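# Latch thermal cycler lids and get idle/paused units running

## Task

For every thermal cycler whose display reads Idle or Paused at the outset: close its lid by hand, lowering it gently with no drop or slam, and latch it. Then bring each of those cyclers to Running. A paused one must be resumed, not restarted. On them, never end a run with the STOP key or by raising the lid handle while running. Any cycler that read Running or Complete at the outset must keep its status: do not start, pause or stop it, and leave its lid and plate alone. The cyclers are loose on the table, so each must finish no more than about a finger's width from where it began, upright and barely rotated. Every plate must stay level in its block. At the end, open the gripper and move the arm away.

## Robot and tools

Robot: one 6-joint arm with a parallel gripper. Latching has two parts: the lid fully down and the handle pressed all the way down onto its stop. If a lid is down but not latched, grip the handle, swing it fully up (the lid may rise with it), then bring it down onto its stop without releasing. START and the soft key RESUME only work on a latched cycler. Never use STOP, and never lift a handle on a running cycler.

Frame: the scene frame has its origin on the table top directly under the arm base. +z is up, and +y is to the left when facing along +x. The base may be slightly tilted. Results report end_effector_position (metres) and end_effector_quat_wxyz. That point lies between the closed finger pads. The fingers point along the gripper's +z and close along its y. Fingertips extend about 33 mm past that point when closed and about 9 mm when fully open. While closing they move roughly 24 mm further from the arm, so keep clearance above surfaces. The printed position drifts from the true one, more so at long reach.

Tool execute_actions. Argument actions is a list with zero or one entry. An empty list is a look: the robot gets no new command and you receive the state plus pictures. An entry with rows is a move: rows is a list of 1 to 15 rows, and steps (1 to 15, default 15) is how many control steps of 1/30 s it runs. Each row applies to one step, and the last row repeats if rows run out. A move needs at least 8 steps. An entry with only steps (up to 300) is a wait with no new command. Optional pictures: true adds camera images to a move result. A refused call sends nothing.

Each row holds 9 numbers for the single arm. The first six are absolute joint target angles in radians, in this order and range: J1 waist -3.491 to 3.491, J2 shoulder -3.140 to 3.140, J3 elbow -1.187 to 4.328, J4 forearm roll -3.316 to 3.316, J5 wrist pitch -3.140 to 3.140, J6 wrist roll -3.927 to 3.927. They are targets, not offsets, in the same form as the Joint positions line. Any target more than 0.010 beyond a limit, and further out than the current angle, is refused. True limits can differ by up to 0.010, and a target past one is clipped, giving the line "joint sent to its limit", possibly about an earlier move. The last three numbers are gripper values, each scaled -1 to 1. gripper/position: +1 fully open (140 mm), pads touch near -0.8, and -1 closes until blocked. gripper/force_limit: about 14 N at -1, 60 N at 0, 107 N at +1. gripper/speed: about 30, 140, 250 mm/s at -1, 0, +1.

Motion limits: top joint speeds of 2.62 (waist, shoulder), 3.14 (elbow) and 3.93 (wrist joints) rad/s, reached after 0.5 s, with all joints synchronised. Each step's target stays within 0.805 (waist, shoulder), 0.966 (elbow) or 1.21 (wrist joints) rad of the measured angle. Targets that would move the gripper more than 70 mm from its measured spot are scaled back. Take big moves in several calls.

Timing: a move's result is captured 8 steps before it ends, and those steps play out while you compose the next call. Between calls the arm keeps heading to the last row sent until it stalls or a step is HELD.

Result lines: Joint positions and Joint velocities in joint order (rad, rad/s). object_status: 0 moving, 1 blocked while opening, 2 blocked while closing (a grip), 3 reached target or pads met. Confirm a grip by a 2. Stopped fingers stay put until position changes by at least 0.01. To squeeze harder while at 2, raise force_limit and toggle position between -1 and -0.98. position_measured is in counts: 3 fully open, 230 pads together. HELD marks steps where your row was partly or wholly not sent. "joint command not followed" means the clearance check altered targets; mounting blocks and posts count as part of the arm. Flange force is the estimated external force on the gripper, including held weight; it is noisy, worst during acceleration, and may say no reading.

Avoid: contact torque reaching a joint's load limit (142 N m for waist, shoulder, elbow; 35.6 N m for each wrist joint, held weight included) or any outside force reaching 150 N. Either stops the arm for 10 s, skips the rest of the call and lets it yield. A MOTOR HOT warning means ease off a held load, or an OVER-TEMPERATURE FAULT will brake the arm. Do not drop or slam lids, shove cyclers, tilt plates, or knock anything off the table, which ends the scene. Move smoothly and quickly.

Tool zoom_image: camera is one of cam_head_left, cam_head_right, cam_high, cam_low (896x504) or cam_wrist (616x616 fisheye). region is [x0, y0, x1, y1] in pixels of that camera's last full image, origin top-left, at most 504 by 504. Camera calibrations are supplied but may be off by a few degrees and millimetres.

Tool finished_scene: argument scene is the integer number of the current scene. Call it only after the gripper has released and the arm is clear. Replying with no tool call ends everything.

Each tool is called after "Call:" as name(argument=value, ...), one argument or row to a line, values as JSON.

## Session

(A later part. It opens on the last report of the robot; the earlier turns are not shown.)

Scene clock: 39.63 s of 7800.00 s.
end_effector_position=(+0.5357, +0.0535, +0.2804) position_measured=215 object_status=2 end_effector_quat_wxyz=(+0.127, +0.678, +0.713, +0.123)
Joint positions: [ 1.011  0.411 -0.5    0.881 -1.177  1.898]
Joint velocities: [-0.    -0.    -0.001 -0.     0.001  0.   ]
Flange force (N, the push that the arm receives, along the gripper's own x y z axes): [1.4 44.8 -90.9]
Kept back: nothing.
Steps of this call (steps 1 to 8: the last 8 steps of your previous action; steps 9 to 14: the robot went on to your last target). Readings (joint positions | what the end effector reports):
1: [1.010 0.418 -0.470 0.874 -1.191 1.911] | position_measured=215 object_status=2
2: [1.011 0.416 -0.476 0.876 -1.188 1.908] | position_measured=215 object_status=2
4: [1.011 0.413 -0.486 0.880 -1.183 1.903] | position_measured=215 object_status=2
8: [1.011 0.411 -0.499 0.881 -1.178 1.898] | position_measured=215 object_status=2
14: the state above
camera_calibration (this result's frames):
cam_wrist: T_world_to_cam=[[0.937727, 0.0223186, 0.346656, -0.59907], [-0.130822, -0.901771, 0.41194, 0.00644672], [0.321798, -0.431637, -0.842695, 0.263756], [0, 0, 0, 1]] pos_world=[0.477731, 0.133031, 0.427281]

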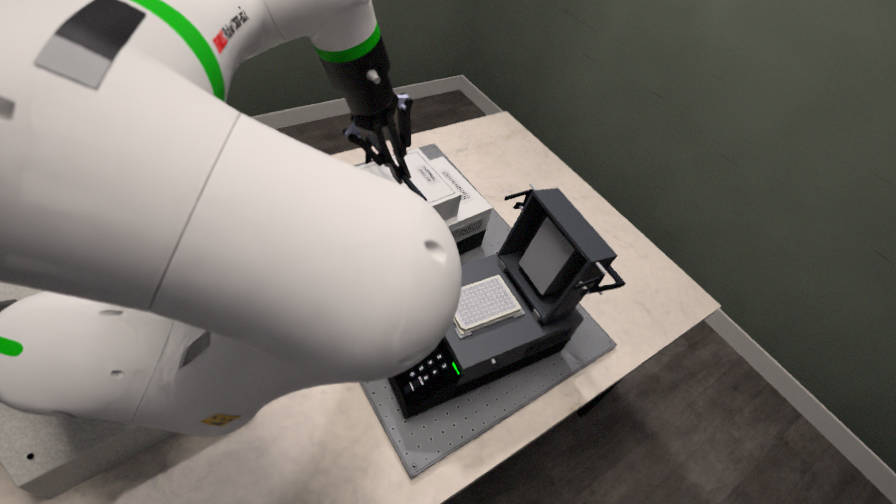

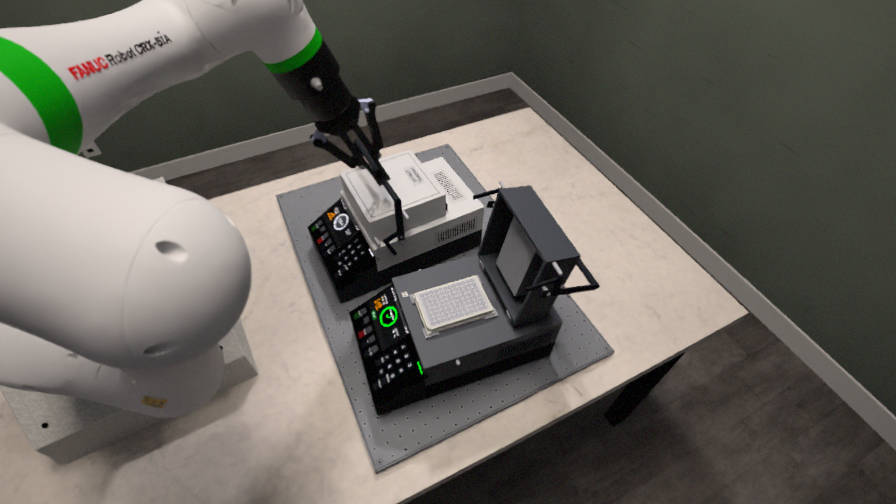

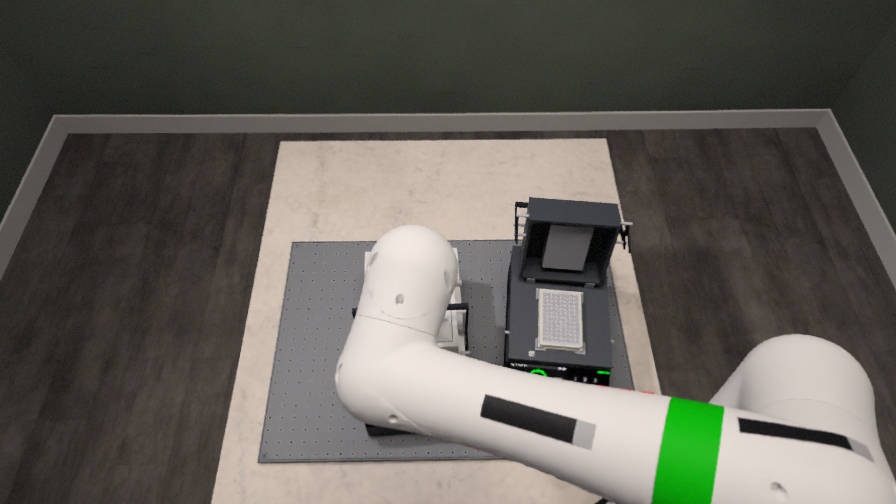

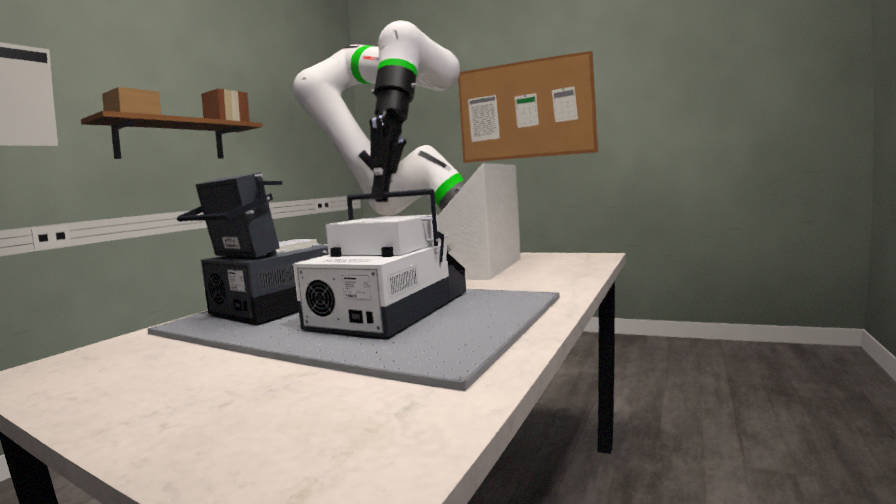

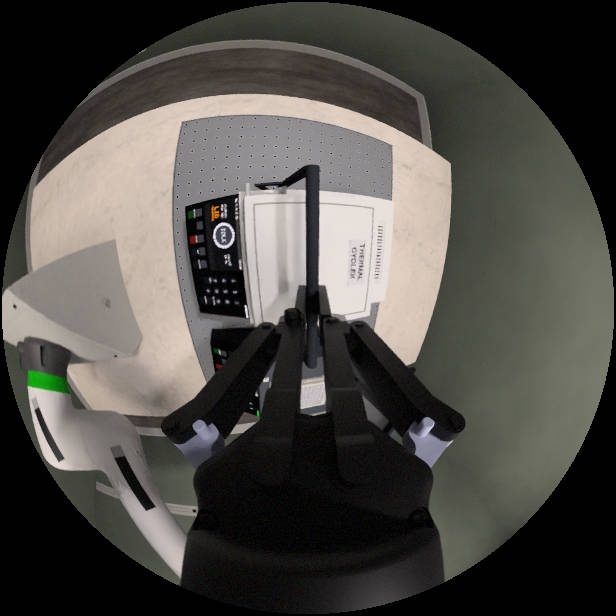

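Call:
execute_actions(
  actions=[
    {"rows":[[1.016,0.409,-0.494,0.875,-1.184,1.9,-1,-0.6,-1],[1.022,0.404,-0.502,0.872,-1.185,1.897,-1,-0.6,-1],[1.029,0.398,-0.511,0.868,-1.186,1.893,-1,-0.6,-1],[1.036,0.392,-0.52,0.865,-1.187,1.889,-1,-0.6,-1],[1.042,0.387,-0.528,0.861,-1.188,1.884,-1,-0.6,-1],[1.049,0.381,-0.537,0.858,-1.188,1.88,-1,-0.6,-1],[1.055,0.376,-0.545,0.854,-1.189,1.875,-1,-0.6,-1],[1.062,0.37,-0.554,0.851,-1.19,1.871,-1,-0.6,-1],[1.068,0.364,-0.564,0.848,-1.19,1.865,-1,-0.6,-1],[1.074,0.359,-0.575,0.845,-1.19,1.858,-1,-0.6,-1],[1.08,0.353,-0.586,0.843,-1.189,1.852,-1,-0.6,-1],[1.086,0.348,-0.597,0.84,-1.189,1.845,-1,-0.6,-1],[1.092,0.342,-0.608,0.838,-1.188,1.839,-1,-0.6,-1],[1.098,0.3366,-0.619,0.8356,-1.187,1.832,-1,-0.6,-1]]},
  ],
)

Call:
execute_actions(
  actions=[
    {"steps":15},
  ],
)

Scene clock: 40.83 s of 7800.00 s.
end_effector_position=(+0.5213, +0.0539, +0.2828) position_measured=215 object_status=2 end_effector_quat_wxyz=(+0.126, +0.677, +0.714, +0.122)
Joint positions: [ 1.038  0.391 -0.524  0.863 -1.187  1.887]
Joint velocities: [ 0.185 -0.159 -0.229 -0.095 -0.024 -0.117]
Flange force (N, the push that the arm receives, along the gripper's own x y z axes): [2.8 14.4 -19.2]
Steps of this call (steps 1 to 29: the robot went on to your last target; steps 30 to 36: the first 7 steps of this action). Readings (joint positions | what the end effector reports):
30: [1.011 0.411 -0.500 0.881 -1.177 1.898] | position_measured=215 object_status=2
31: [1.013 0.411 -0.499 0.879 -1.178 1.898] | position_measured=215 object_status=2
33: [1.020 0.405 -0.503 0.872 -1.183 1.897] | position_measured=215 object_status=2
36: the state above

Scene clock: 41.33 s of 7800.00 s.
end_effector_position=(+0.4820, +0.0528, +0.2741) position_measured=215 object_status=2 end_effector_quat_wxyz=(+0.126, +0.676, +0.716, +0.121)
Joint positions: [ 1.098  0.337 -0.619  0.836 -1.187  1.832]
Joint velocities: [ 0.001 -0.003 -0.001  0.     0.    -0.001]
Flange force (N, the push that the arm receives, along the gripper's own x y z axes): [1.9 18.5 54.3]
Kept back: nothing.
Steps of this call (steps 1 to 8: the last 8 steps of your previous action; steps 9 to 15: the robot went on to your last target). Readings (joint positions | what the end effector reports):
1: [1.044 0.385 -0.532 0.860 -1.188 1.883] | position_measured=215 object_status=2
2: [1.051 0.380 -0.540 0.857 -1.189 1.878] | position_measured=215 object_status=2
4: [1.063 0.369 -0.558 0.850 -1.190 1.868] | position_measured=215 object_status=2
8: [1.087 0.347 -0.599 0.840 -1.189 1.844] | position_measured=215 object_status=2
15: the state above

Call:
execute_actions(
  actions=[
    {"rows":[[1.096,0.337,-0.625,0.839,-1.182,1.826,-1,-0.6,-1],[1.098,0.335,-0.633,0.84,-1.179,1.82,-1,-0.6,-1],[1.102,0.332,-0.641,0.839,-1.178,1.815,-1,-0.6,-1],[1.106,0.329,-0.649,0.838,-1.177,1.81,-1,-0.6,-1],[1.109,0.327,-0.657,0.837,-1.175,1.804,-1,-0.6,-1],[1.113,0.324,-0.665,0.836,-1.174,1.798,-1,-0.6,-1],[1.116,0.322,-0.674,0.836,-1.172,1.792,-1,-0.6,-1],[1.119,0.319,-0.682,0.836,-1.169,1.786,-1,-0.6,-1],[1.122,0.317,-0.691,0.836,-1.167,1.78,-1,-0.6,-1],[1.125,0.315,-0.7,0.836,-1.164,1.775,-1,-0.6,-1],[1.127,0.313,-0.7085,0.836,-1.161,1.77,-1,-0.6,-1]]},
  ],
)

Call:
execute_actions(
  actions=[
    {"steps":14},
  ],
)

Scene clock: 42.07 s of 7800.00 s.
end_effector_position=(+0.4726, +0.0527, +0.2661) position_measured=215 object_status=2 end_effector_quat_wxyz=(+0.127, +0.677, +0.715, +0.121)
Joint positions: [ 1.107  0.328 -0.652  0.838 -1.176  1.807]
Joint velocities: [ 0.093 -0.067 -0.228 -0.027  0.045 -0.161]
Flange force (N, the push that the arm receives, along the gripper's own x y z axes): [-0.4 23.1 40.2]
Steps of this call (steps 1 to 15: the robot went on to your last target; steps 16 to 22: the first 7 steps of this action). Readings (joint positions | what the end effector reports):
16: [1.098 0.337 -0.619 0.836 -1.187 1.832] | position_measured=215 object_status=2
17: [1.098 0.337 -0.621 0.836 -1.185 1.830] | position_measured=215 object_status=2
19: [1.099 0.334 -0.631 0.838 -1.181 1.822] | position_measured=215 object_status=2
22: the state above

Scene clock: 42.53 s of 7800.00 s.
end_effector_position=(+0.4545, +0.0518, +0.2524) position_measured=215 object_status=2 end_effector_quat_wxyz=(+0.127, +0.676, +0.716, +0.119)
Joint positions: [ 1.127  0.313 -0.708  0.836 -1.161  1.77 ]
Joint velocities: [-0.    -0.001 -0.001 -0.    -0.    -0.001]
Flange force (N, the push that the arm receives, along the gripper's own x y z axes): [3.3 32.8 50.4]
Kept back: nothing.
Steps of this call (steps 1 to 8: the last 8 steps of your previous action; steps 9 to 14: the robot went on to your last target). Readings (joint positions | what the end effector reports):
1: [1.110 0.326 -0.660 0.837 -1.174 1.802] | position_measured=215 object_status=2
2: [1.114 0.324 -0.668 0.837 -1.173 1.796] | position_measured=215 object_status=2
4: [1.120 0.319 -0.685 0.836 -1.168 1.785] | position_measured=215 object_status=2
8: [1.127 0.313 -0.707 0.836 -1.161 1.771] | position_measured=215 object_status=2
14: the state above

Call:
execute_actions(
  actions=[
    {"rows":[[1.122,0.315,-0.71,0.84,-1.157,1.768,-1,-0.6,-1],[1.118,0.3165,-0.711,0.8445,-1.1535,1.765,-1,-0.6,-1],[1.118,0.3165,-0.711,0.8445,-1.1535,1.765,-1,-0.6,-1],[1.118,0.3165,-0.711,0.8445,-1.1535,1.765,-1,-0.6,-1],[1.119,0.316,-0.717,0.846,-1.15,1.76,-1,-0.6,-1],[1.12,0.315,-0.723,0.847,-1.147,1.755,-1,-0.6,-1],[1.121,0.314,-0.729,0.849,-1.144,1.75,-1,-0.6,-1],[1.122,0.3135,-0.735,0.85,-1.14,1.745,-1,-0.6,-1],[1.123,0.313,-0.741,0.852,-1.137,1.74,-1,-0.6,-1],[1.123,0.313,-0.747,0.854,-1.133,1.735,-1,-0.6,-1]]},
  ],
)

Call:
execute_actions(
  actions=[
    {"steps":14},
  ],
  pictures=true,
)

Call:
zoom_image(
  camera="cam_head_right",
  region=[300,130,480,310],
)

Scene clock: 43.33 s of 7800.00 s.
end_effector_position=(+0.4550, +0.0516, +0.2477) position_measured=215 object_status=2 end_effector_quat_wxyz=(+0.127, +0.677, +0.715, +0.119)
Joint positions: [ 1.119  0.316 -0.717  0.845 -1.151  1.76 ]
Joint velocities: [ 0.007  0.001 -0.127  0.027  0.07  -0.105]
Flange force (N, the push that the arm receives, along the gripper's own x y z axes): [-4.1 -27.5 -57.5]
Steps of this call (steps 1 to 17: the robot went on to your last target; steps 18 to 24: the first 7 steps of this action). Readings (joint positions | what the end effector reports):
18: [1.127 0.313 -0.709 0.836 -1.161 1.770] | position_measured=215 object_status=2
19: [1.125 0.313 -0.709 0.837 -1.160 1.769] | position_measured=215 object_status=2
21: [1.121 0.315 -0.710 0.841 -1.156 1.766] | position_measured=215 object_status=2
24: the state above

Scene clock: 43.80 s of 7800.00 s.
end_effector_position=(+0.4480, +0.0525, +0.2386) position_measured=215 object_status=2 end_effector_quat_wxyz=(+0.128, +0.677, +0.715, +0.120)
Joint positions: [ 1.123  0.313 -0.747  0.854 -1.133  1.735]
Joint velocities: [-0.001  0.    -0.     0.     0.002 -0.   ]
Flange force (N, the push that the arm receives, along the gripper's own x y z axes): [-18.7 -31.8 -43.4]
Kept back: nothing.
Steps of this call (steps 1 to 8: the last 8 steps of your previous action; steps 9 to 14: the robot went on to your last target). Readings (joint positions | what the end effector reports):
1: [1.120 0.315 -0.722 0.847 -1.148 1.756] | position_measured=215 object_status=2
2: [1.121 0.315 -0.727 0.848 -1.145 1.752] | position_measured=215 object_status=2
4: [1.122 0.314 -0.738 0.851 -1.139 1.743] | position_measured=215 object_status=2
8: [1.123 0.313 -0.747 0.854 -1.133 1.735] | position_measured=215 object_status=2
14: the state above
camera_calibration (this result's frames):
cam_wrist: T_world_to_cam=[[0.938441, 0.0267318, 0.344403, -0.502349], [-0.127691, -0.899541, 0.417757, 0.0083945], [0.320972, -0.436018, -0.840753, 0.256444], [0, 0, 0, 1]] pos_world=[0.390186, 0.132794, 0.38511]

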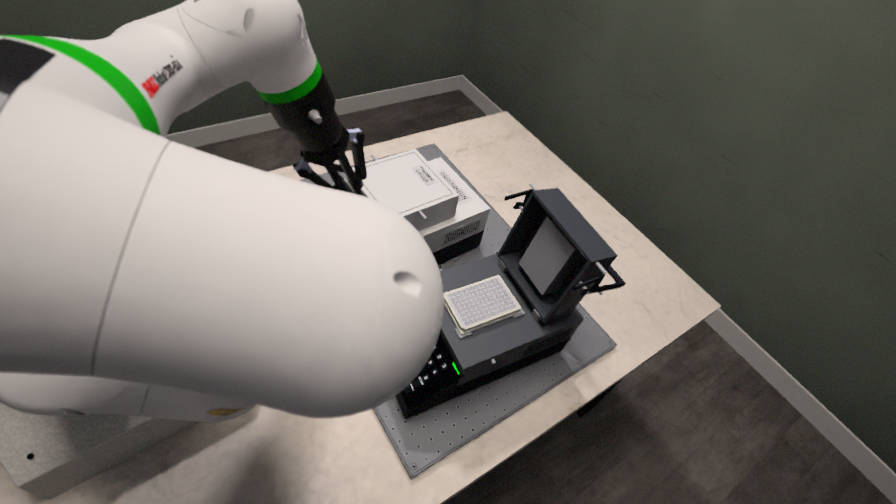

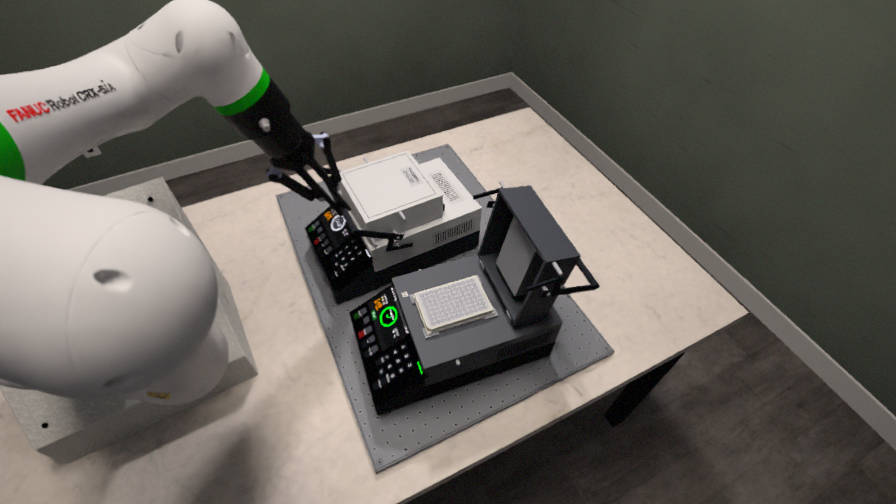

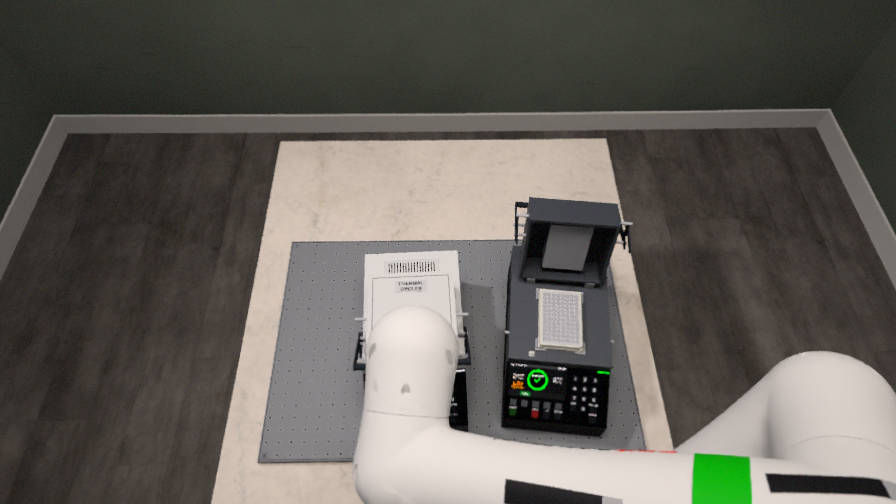

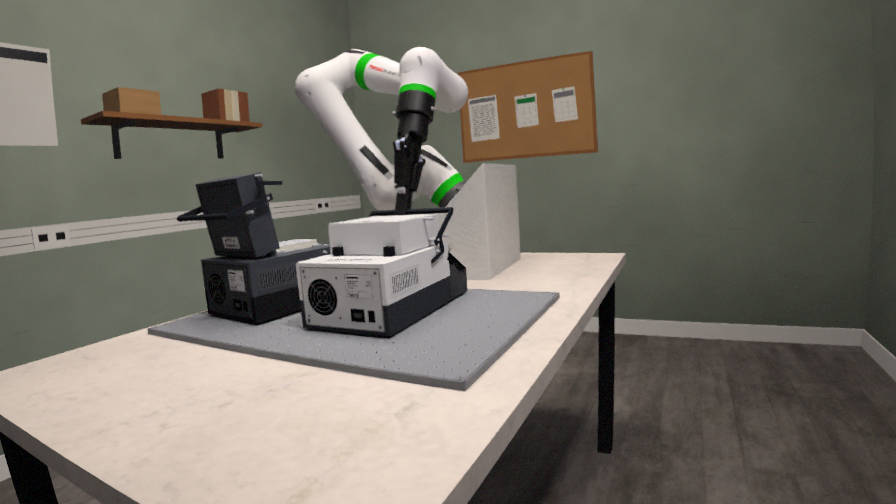

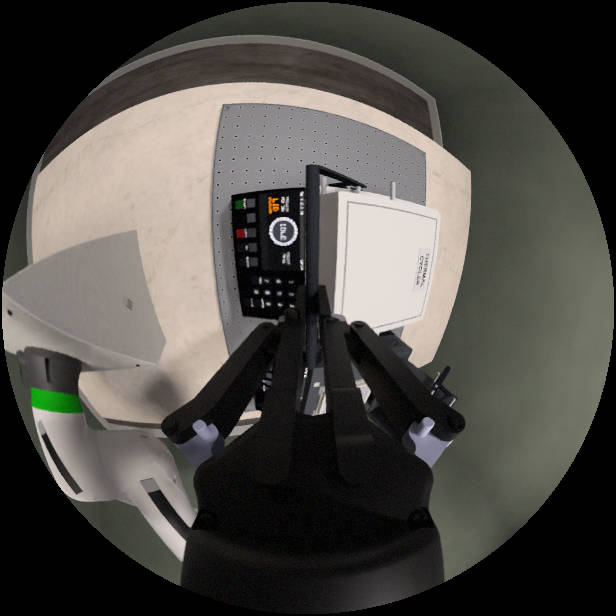

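Region (300, 130, 480, 310) of cam_head_right's 896x504 image, scaled by 2.800, with more detail than that image has.

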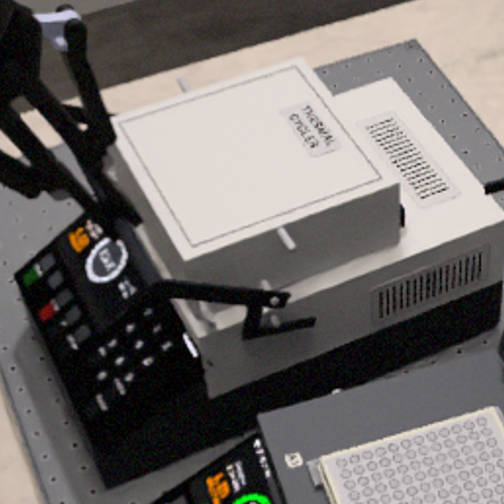

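Call:
execute_actions(
  actions=[
    {"rows":[[1.123,0.311,-0.754,0.856,-1.129,1.73,-1,-0.6,-1],[1.122,0.31,-0.76,0.859,-1.125,1.725,-1,-0.6,-1],[1.121,0.31,-0.765,0.862,-1.121,1.72,-1,-0.6,-1],[1.119,0.31,-0.771,0.865,-1.116,1.715,-1,-0.6,-1],[1.118,0.311,-0.776,0.868,-1.112,1.71,-1,-0.6,-1],[1.116,0.311,-0.781,0.872,-1.107,1.705,-1,-0.6,-1],[1.114,0.312,-0.786,0.875,-1.103,1.7,-1,-0.6,-1],[1.112,0.313,-0.791,0.879,-1.098,1.695,-1,-0.6,-1],[1.11,0.313,-0.796,0.882,-1.094,1.69,-1,-0.6,-1],[1.108,0.314,-0.8,0.886,-1.089,1.685,-1,-0.6,-1],[1.105,0.3155,-0.805,0.891,-1.084,1.68,-1,-0.6,-1],[1.102,0.317,-0.81,0.895,-1.078,1.674,-1,-0.6,-1],[1.099,0.3185,-0.815,0.9,-1.073,1.668,-1,-0.6,-1],[1.096,0.32,-0.82,0.905,-1.068,1.662,-1,-0.6,-1]]},
  ],
)

Call:
execute_actions(
  actions=[
    {"steps":15},
  ],
  pictures=true,
)

Call:
zoom_image(
  camera="cam_head_right",
  region=[300,130,480,310],
)

Scene clock: 44.67 s of 7800.00 s.
end_effector_position=(+0.4437, +0.0521, +0.2294) position_measured=215 object_status=2 end_effector_quat_wxyz=(+0.127, +0.678, +0.713, +0.121)
Joint positions: [ 1.118  0.31  -0.774  0.867 -1.114  1.712]
Joint velocities: [-0.048 -0.    -0.153  0.092  0.125 -0.145]
Flange force (N, the push that the arm receives, along the gripper's own x y z axes): [-12.6 -51.1 -49.5]
Steps of this call (steps 1 to 19: the robot went on to your last target; steps 20 to 26: the first 7 steps of this action). Readings (joint positions | what the end effector reports):
20: [1.123 0.313 -0.747 0.854 -1.133 1.735] | position_measured=215 object_status=2
21: [1.123 0.312 -0.750 0.855 -1.131 1.733] | position_measured=215 object_status=2
23: [1.122 0.311 -0.758 0.858 -1.126 1.726] | position_measured=215 object_status=2
26: the state above

Scene clock: 45.17 s of 7800.00 s.
end_effector_position=(+0.4384, +0.0529, +0.2081) position_measured=215 object_status=2 end_effector_quat_wxyz=(+0.125, +0.681, +0.711, +0.122)
Joint positions: [ 1.096  0.32  -0.82   0.905 -1.068  1.662]
Joint velocities: [-0.001  0.001 -0.001  0.002  0.002 -0.   ]
Flange force (N, the push that the arm receives, along the gripper's own x y z axes): [-26.3 -67.0 -36.8]
Kept back: nothing.
Steps of this call (steps 1 to 8: the last 8 steps of your previous action; steps 9 to 15: the robot went on to your last target). Readings (joint positions | what the end effector reports):
1: [1.117 0.311 -0.779 0.870 -1.109 1.707] | position_measured=215 object_status=2
2: [1.115 0.311 -0.784 0.873 -1.105 1.702] | position_measured=215 object_status=2
4: [1.111 0.313 -0.794 0.880 -1.096 1.692] | position_measured=215 object_status=2
8: [1.100 0.318 -0.813 0.898 -1.076 1.671] | position_measured=215 object_status=2
15: the state above
camera_calibration (this result's frames):
cam_wrist: T_world_to_cam=[[0.938685, 0.0139424, 0.344495, -0.482259], [-0.13707, -0.901734, 0.409986, 0.0261366], [0.316359, -0.432067, -0.844532, 0.236636], [0, 0, 0, 1]] pos_world=[0.38141, 0.132535, 0.355267]

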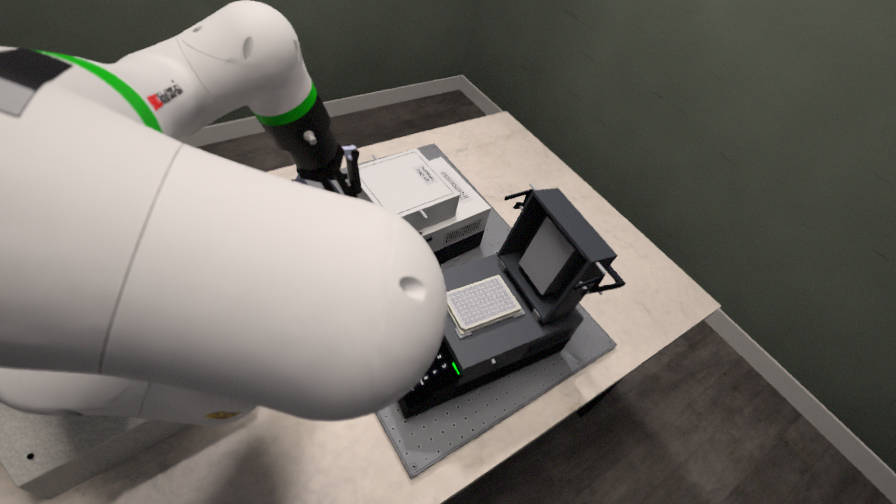

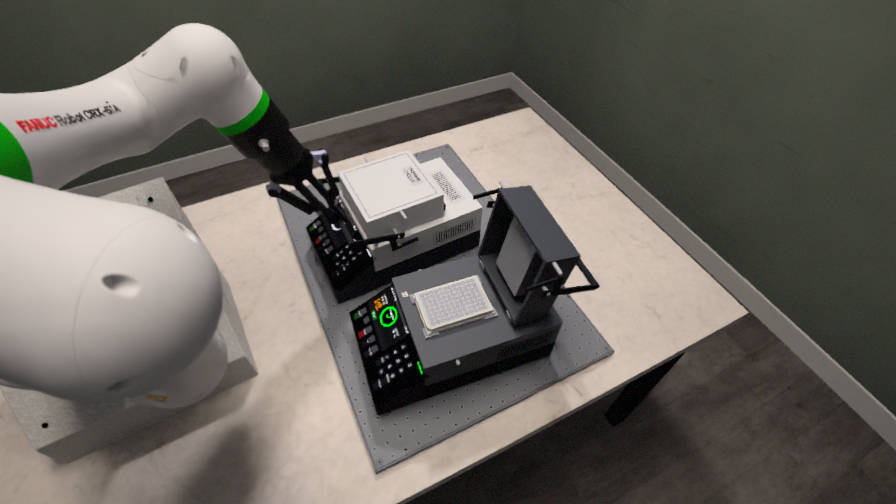

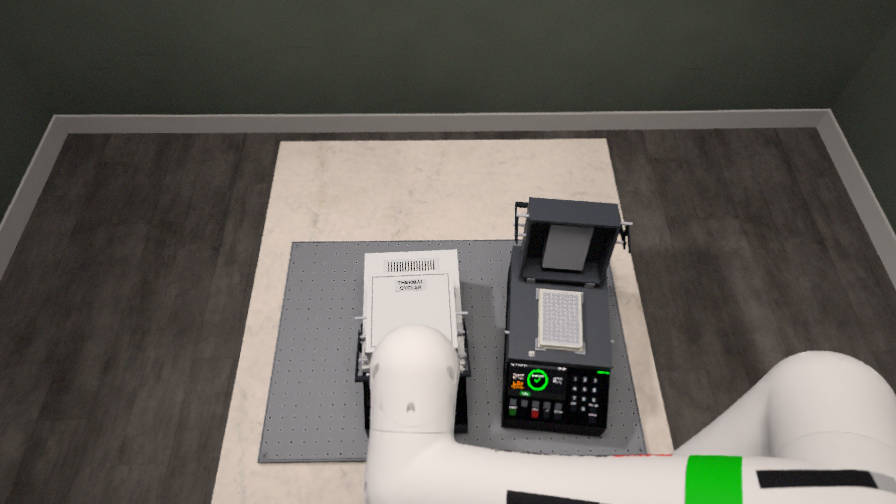

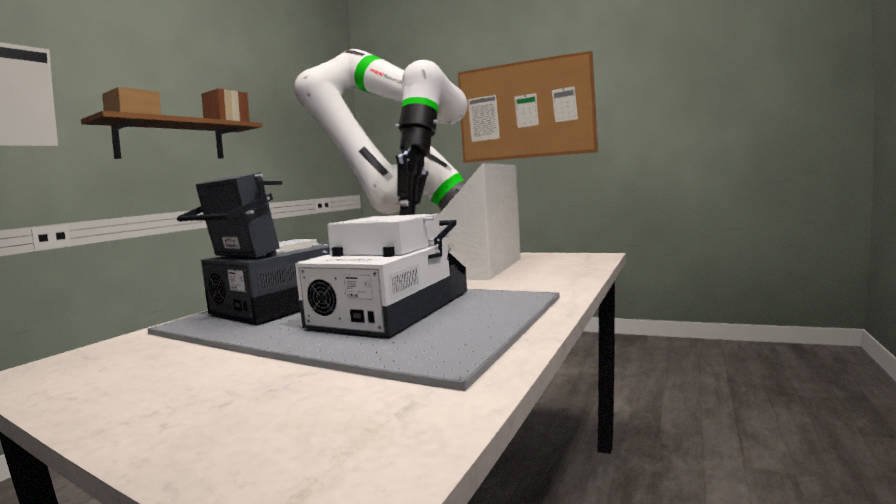

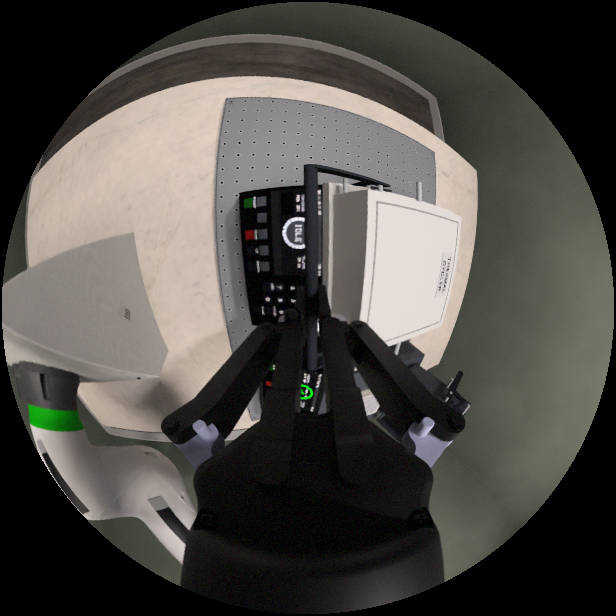

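Region (300, 130, 480, 310) of cam_head_right's 896x504 image, scaled by 2.800, with more detail than that image has.

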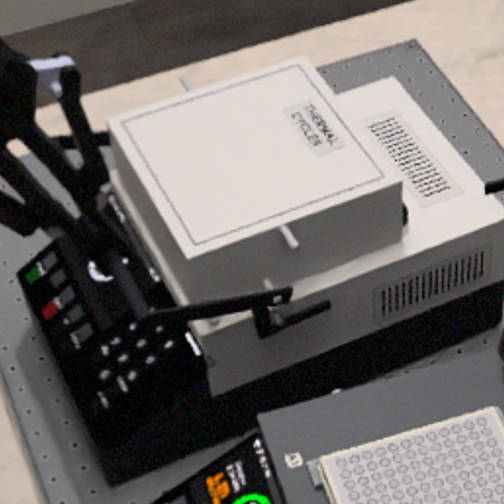

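Call:
execute_actions(
  actions=[
    {"rows":[[1.096,0.32,-0.828,0.908,-1.063,1.665,-1,-0.6,-1],[1.096,0.32,-0.828,0.908,-1.063,1.665,-1,-0.6,-1],[1.096,0.32,-0.828,0.908,-1.063,1.665,-1,-0.6,-1],[1.096,0.32,-0.828,0.908,-1.063,1.665,-1,-0.6,-1],[1.096,0.32,-0.828,0.908,-1.063,1.665,-1,-0.6,-1],[1.096,0.32,-0.828,0.908,-1.063,1.665,-1,-0.6,-1],[1.099,0.3185,-0.83,0.906,-1.064,1.665,-0.5,-0.6,0]]},
  ],
)

Call:
execute_actions(
  actions=[
    {"rows":[[1.2,0.275,-0.765,0.795,-1.175,1.745,-0.5,0,0]]},
  ],
)

Call:
execute_actions(
  actions=[
    {"rows":[[1.41,0.512,-0.667,0.671,-1.133,1.55,-1,0,0]]},
  ],
)

Call:
execute_actions(
  actions=[
    {"steps":15},
  ],
)

Call:
execute_actions(
  actions=[
    {"rows":[[1.247,0.633,-0.843,0.948,-0.899,1.327,-1,0,0]]},
  ],
)

Call:
execute_actions(
  actions=[
    {"steps":18},
  ],
  pictures=true,
)

Call:
zoom_image(
  camera="cam_wrist",
  region=[230,200,410,380],
)

Scene clock: 46.50 s of 7800.00 s.
end_effector_position=(+0.4366, +0.0531, +0.2055) position_measured=215 object_status=0 end_effector_quat_wxyz=(+0.126, +0.678, +0.714, +0.122)
Joint positions: [ 1.096  0.32  -0.828  0.908 -1.063  1.665]
Joint velocities: [ 0.011  0.001 -0.015  0.    -0.001  0.005]
Flange force (N, the push that the arm receives, along the gripper's own x y z axes): [-31.1 -35.7 -37.1]
Steps of this call (steps 1 to 15: the robot went on to your last target; steps 16 to 33: nothing new was sent; steps 34 to 40: the first 7 steps of this action). Readings (joint positions | what the end effector reports):
34: [1.096 0.320 -0.820 0.905 -1.068 1.662] | position_measured=215 object_status=2
35: [1.096 0.320 -0.823 0.906 -1.066 1.662] | position_measured=215 object_status=2
37: [1.096 0.320 -0.826 0.908 -1.064 1.664] | position_measured=215 object_status=2
40: the state above

Scene clock: 47.00 s of 7800.00 s.
end_effector_position=(+0.4270, +0.0528, +0.2443) position_measured=192 object_status=3 end_effector_quat_wxyz=(+0.130, +0.671, +0.720, +0.120)
Joint positions: [ 1.182  0.282 -0.776  0.815 -1.155  1.731]
Joint velocities: [ 0.392 -0.169  0.245 -0.429 -0.423  0.306]
Flange force (N, the push that the arm receives, along the gripper's own x y z axes): [4.3 -8.0 -11.9]
Steps of this call (steps 1 to 8: the last 8 steps of your previous action; steps 9 to 15: the first 7 steps of this action). Readings (joint positions | what the end effector reports):
9: [1.099 0.318 -0.830 0.906 -1.064 1.665] | position_measured=192 object_status=0
10: [1.103 0.317 -0.828 0.902 -1.068 1.668] | position_measured=192 object_status=0
12: [1.126 0.307 -0.812 0.876 -1.094 1.687] | position_measured=192 object_status=0
15: the state above

Scene clock: 47.50 s of 7800.00 s.
end_effector_position=(+0.4033, +0.1035, +0.2534) position_measured=233 object_status=0 end_effector_quat_wxyz=(+0.126, +0.671, +0.721, +0.121)
Joint positions: [ 1.29   0.376 -0.723  0.742 -1.155  1.661]
Joint velocities: [ 0.698  0.793  0.326 -0.409  0.122 -0.633]
Flange force (N, the push that the arm receives, along the gripper's own x y z axes): [5.6 3.2 10.5]
Steps of this call (steps 1 to 8: the last 8 steps of your previous action; steps 9 to 15: the first 7 steps of this action). Readings (joint positions | what the end effector reports):
9: [1.200 0.275 -0.765 0.795 -1.175 1.745] | position_measured=192 object_status=0
10: [1.203 0.278 -0.764 0.793 -1.175 1.742] | position_measured=196 object_status=0
12: [1.224 0.302 -0.754 0.781 -1.168 1.722] | position_measured=211 object_status=0
15: the state above

Scene clock: 48.00 s of 7800.00 s.
end_effector_position=(+0.3682, +0.1639, +0.2496) position_measured=233 object_status=3 end_effector_quat_wxyz=(+0.126, +0.676, +0.716, +0.119)
Joint positions: [ 1.41   0.512 -0.667  0.671 -1.133  1.55 ]
Joint velocities: [ 0.001  0.001  0.     0.    -0.001  0.001]
Flange force (N, the push that the arm receives, along the gripper's own x y z axes): [2.7 3.6 8.6]
Kept back: nothing.
Steps of this call (steps 1 to 8: the last 8 steps of your previous action; steps 9 to 15: the robot went on to your last target). Readings (joint positions | what the end effector reports):
1: [1.313 0.402 -0.712 0.728 -1.151 1.640] | position_measured=233 object_status=0
2: [1.335 0.428 -0.702 0.715 -1.147 1.619] | position_measured=233 object_status=0
4: [1.375 0.473 -0.683 0.692 -1.139 1.582] | position_measured=233 object_status=0
8: [1.409 0.511 -0.667 0.672 -1.133 1.551] | position_measured=233 object_status=3
15: the state above

Scene clock: 48.23 s of 7800.00 s.
end_effector_position=(+0.3818, +0.1629, +0.1930) position_measured=233 object_status=3 end_effector_quat_wxyz=(+0.134, +0.680, +0.711, +0.122)
Joint positions: [ 1.324  0.576 -0.76   0.817 -1.01   1.433]
Joint velocities: [-0.619  0.461 -0.666  1.049  0.88  -0.839]
Flange force (N, the push that the arm receives, along the gripper's own x y z axes): [-3.9 0.4 22.9]
Steps of this call (steps 1 to 7: the first 7 steps of this action). Readings (joint positions | what the end effector reports):
1: [1.410 0.512 -0.667 0.671 -1.133 1.550] | position_measured=233 object_status=3
2: [1.407 0.514 -0.670 0.676 -1.128 1.546] | position_measured=233 object_status=3
4: [1.386 0.530 -0.693 0.712 -1.098 1.517] | position_measured=233 object_status=3
7: the state above

Scene clock: 48.83 s of 7800.00 s.
end_effector_position=(+0.3763, +0.1628, +0.1395) position_measured=233 object_status=3 end_effector_quat_wxyz=(+0.126, +0.677, +0.715, +0.119)
Joint positions: [ 1.247  0.633 -0.843  0.948 -0.899  1.327]
Joint velocities: [-0.     0.    -0.    -0.     0.001 -0.   ]
Flange force (N, the push that the arm receives, along the gripper's own x y z axes): [-7.5 -1.8 5.3]
Kept back: nothing.
Steps of this call (steps 1 to 8: the last 8 steps of your previous action; steps 9 to 18: the robot went on to your last target). Readings (joint positions | what the end effector reports):
1: [1.304 0.591 -0.782 0.851 -0.981 1.405] | position_measured=233 object_status=3
2: [1.285 0.605 -0.802 0.882 -0.954 1.380] | position_measured=233 object_status=3
4: [1.259 0.624 -0.831 0.928 -0.916 1.343] | position_measured=233 object_status=3
8: [1.247 0.633 -0.843 0.948 -0.899 1.327] | position_measured=233 object_status=3
18: the state above
camera_calibration (this result's frames):
cam_wrist: T_world_to_cam=[[0.93981, 0.0262869, 0.340684, -0.403748], [-0.125973, -0.900151, 0.416963, 0.139415], [0.317628, -0.434783, -0.84266, 0.245575], [0, 0, 0, 1]] pos_world=[0.319007, 0.24288, 0.286356]

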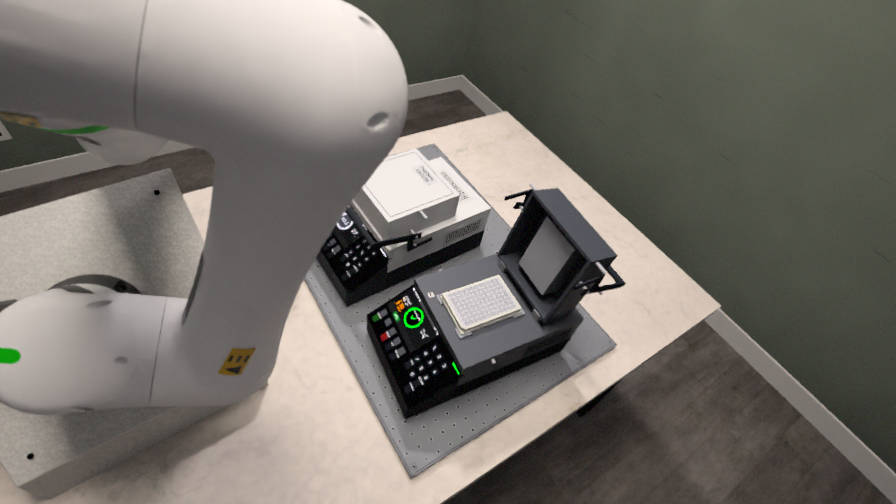

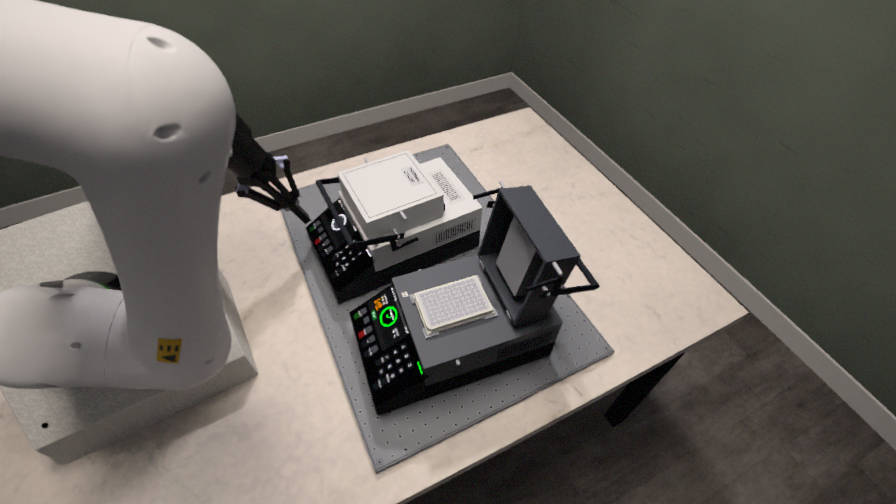

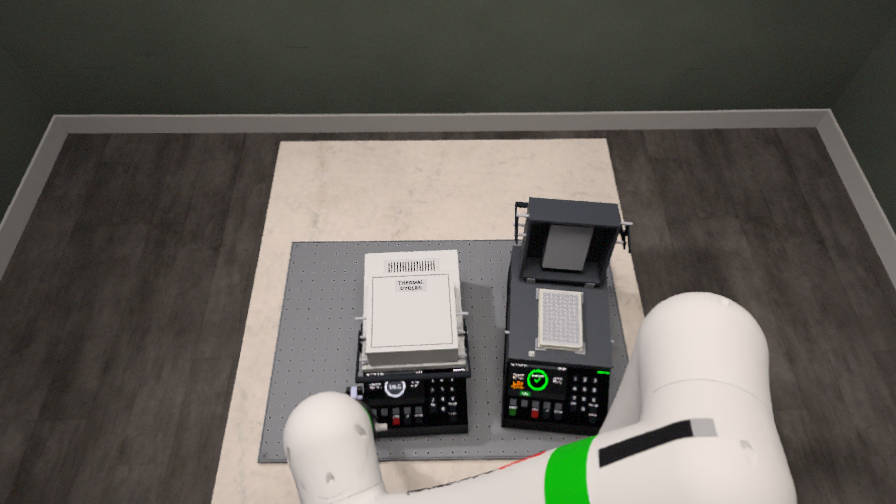

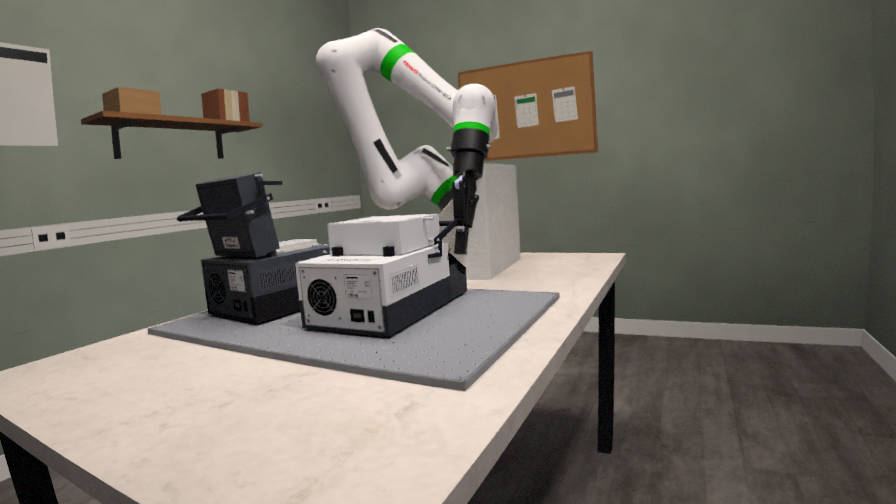

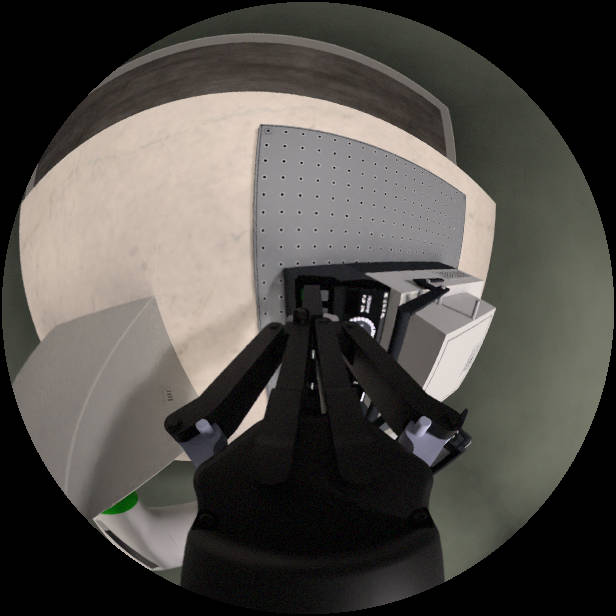

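Region (230, 200, 410, 380) of cam_wrist's 616x616 image, scaled by 2.800, with more detail than that image has.

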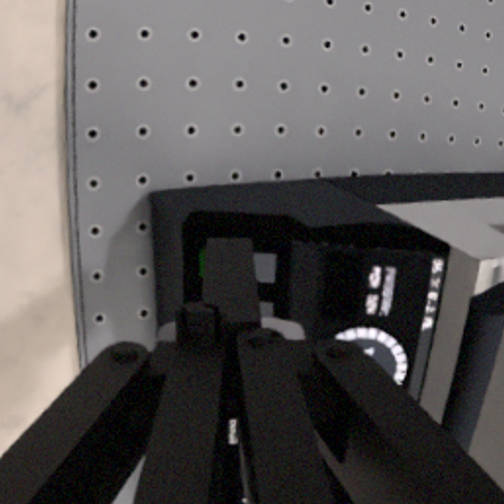

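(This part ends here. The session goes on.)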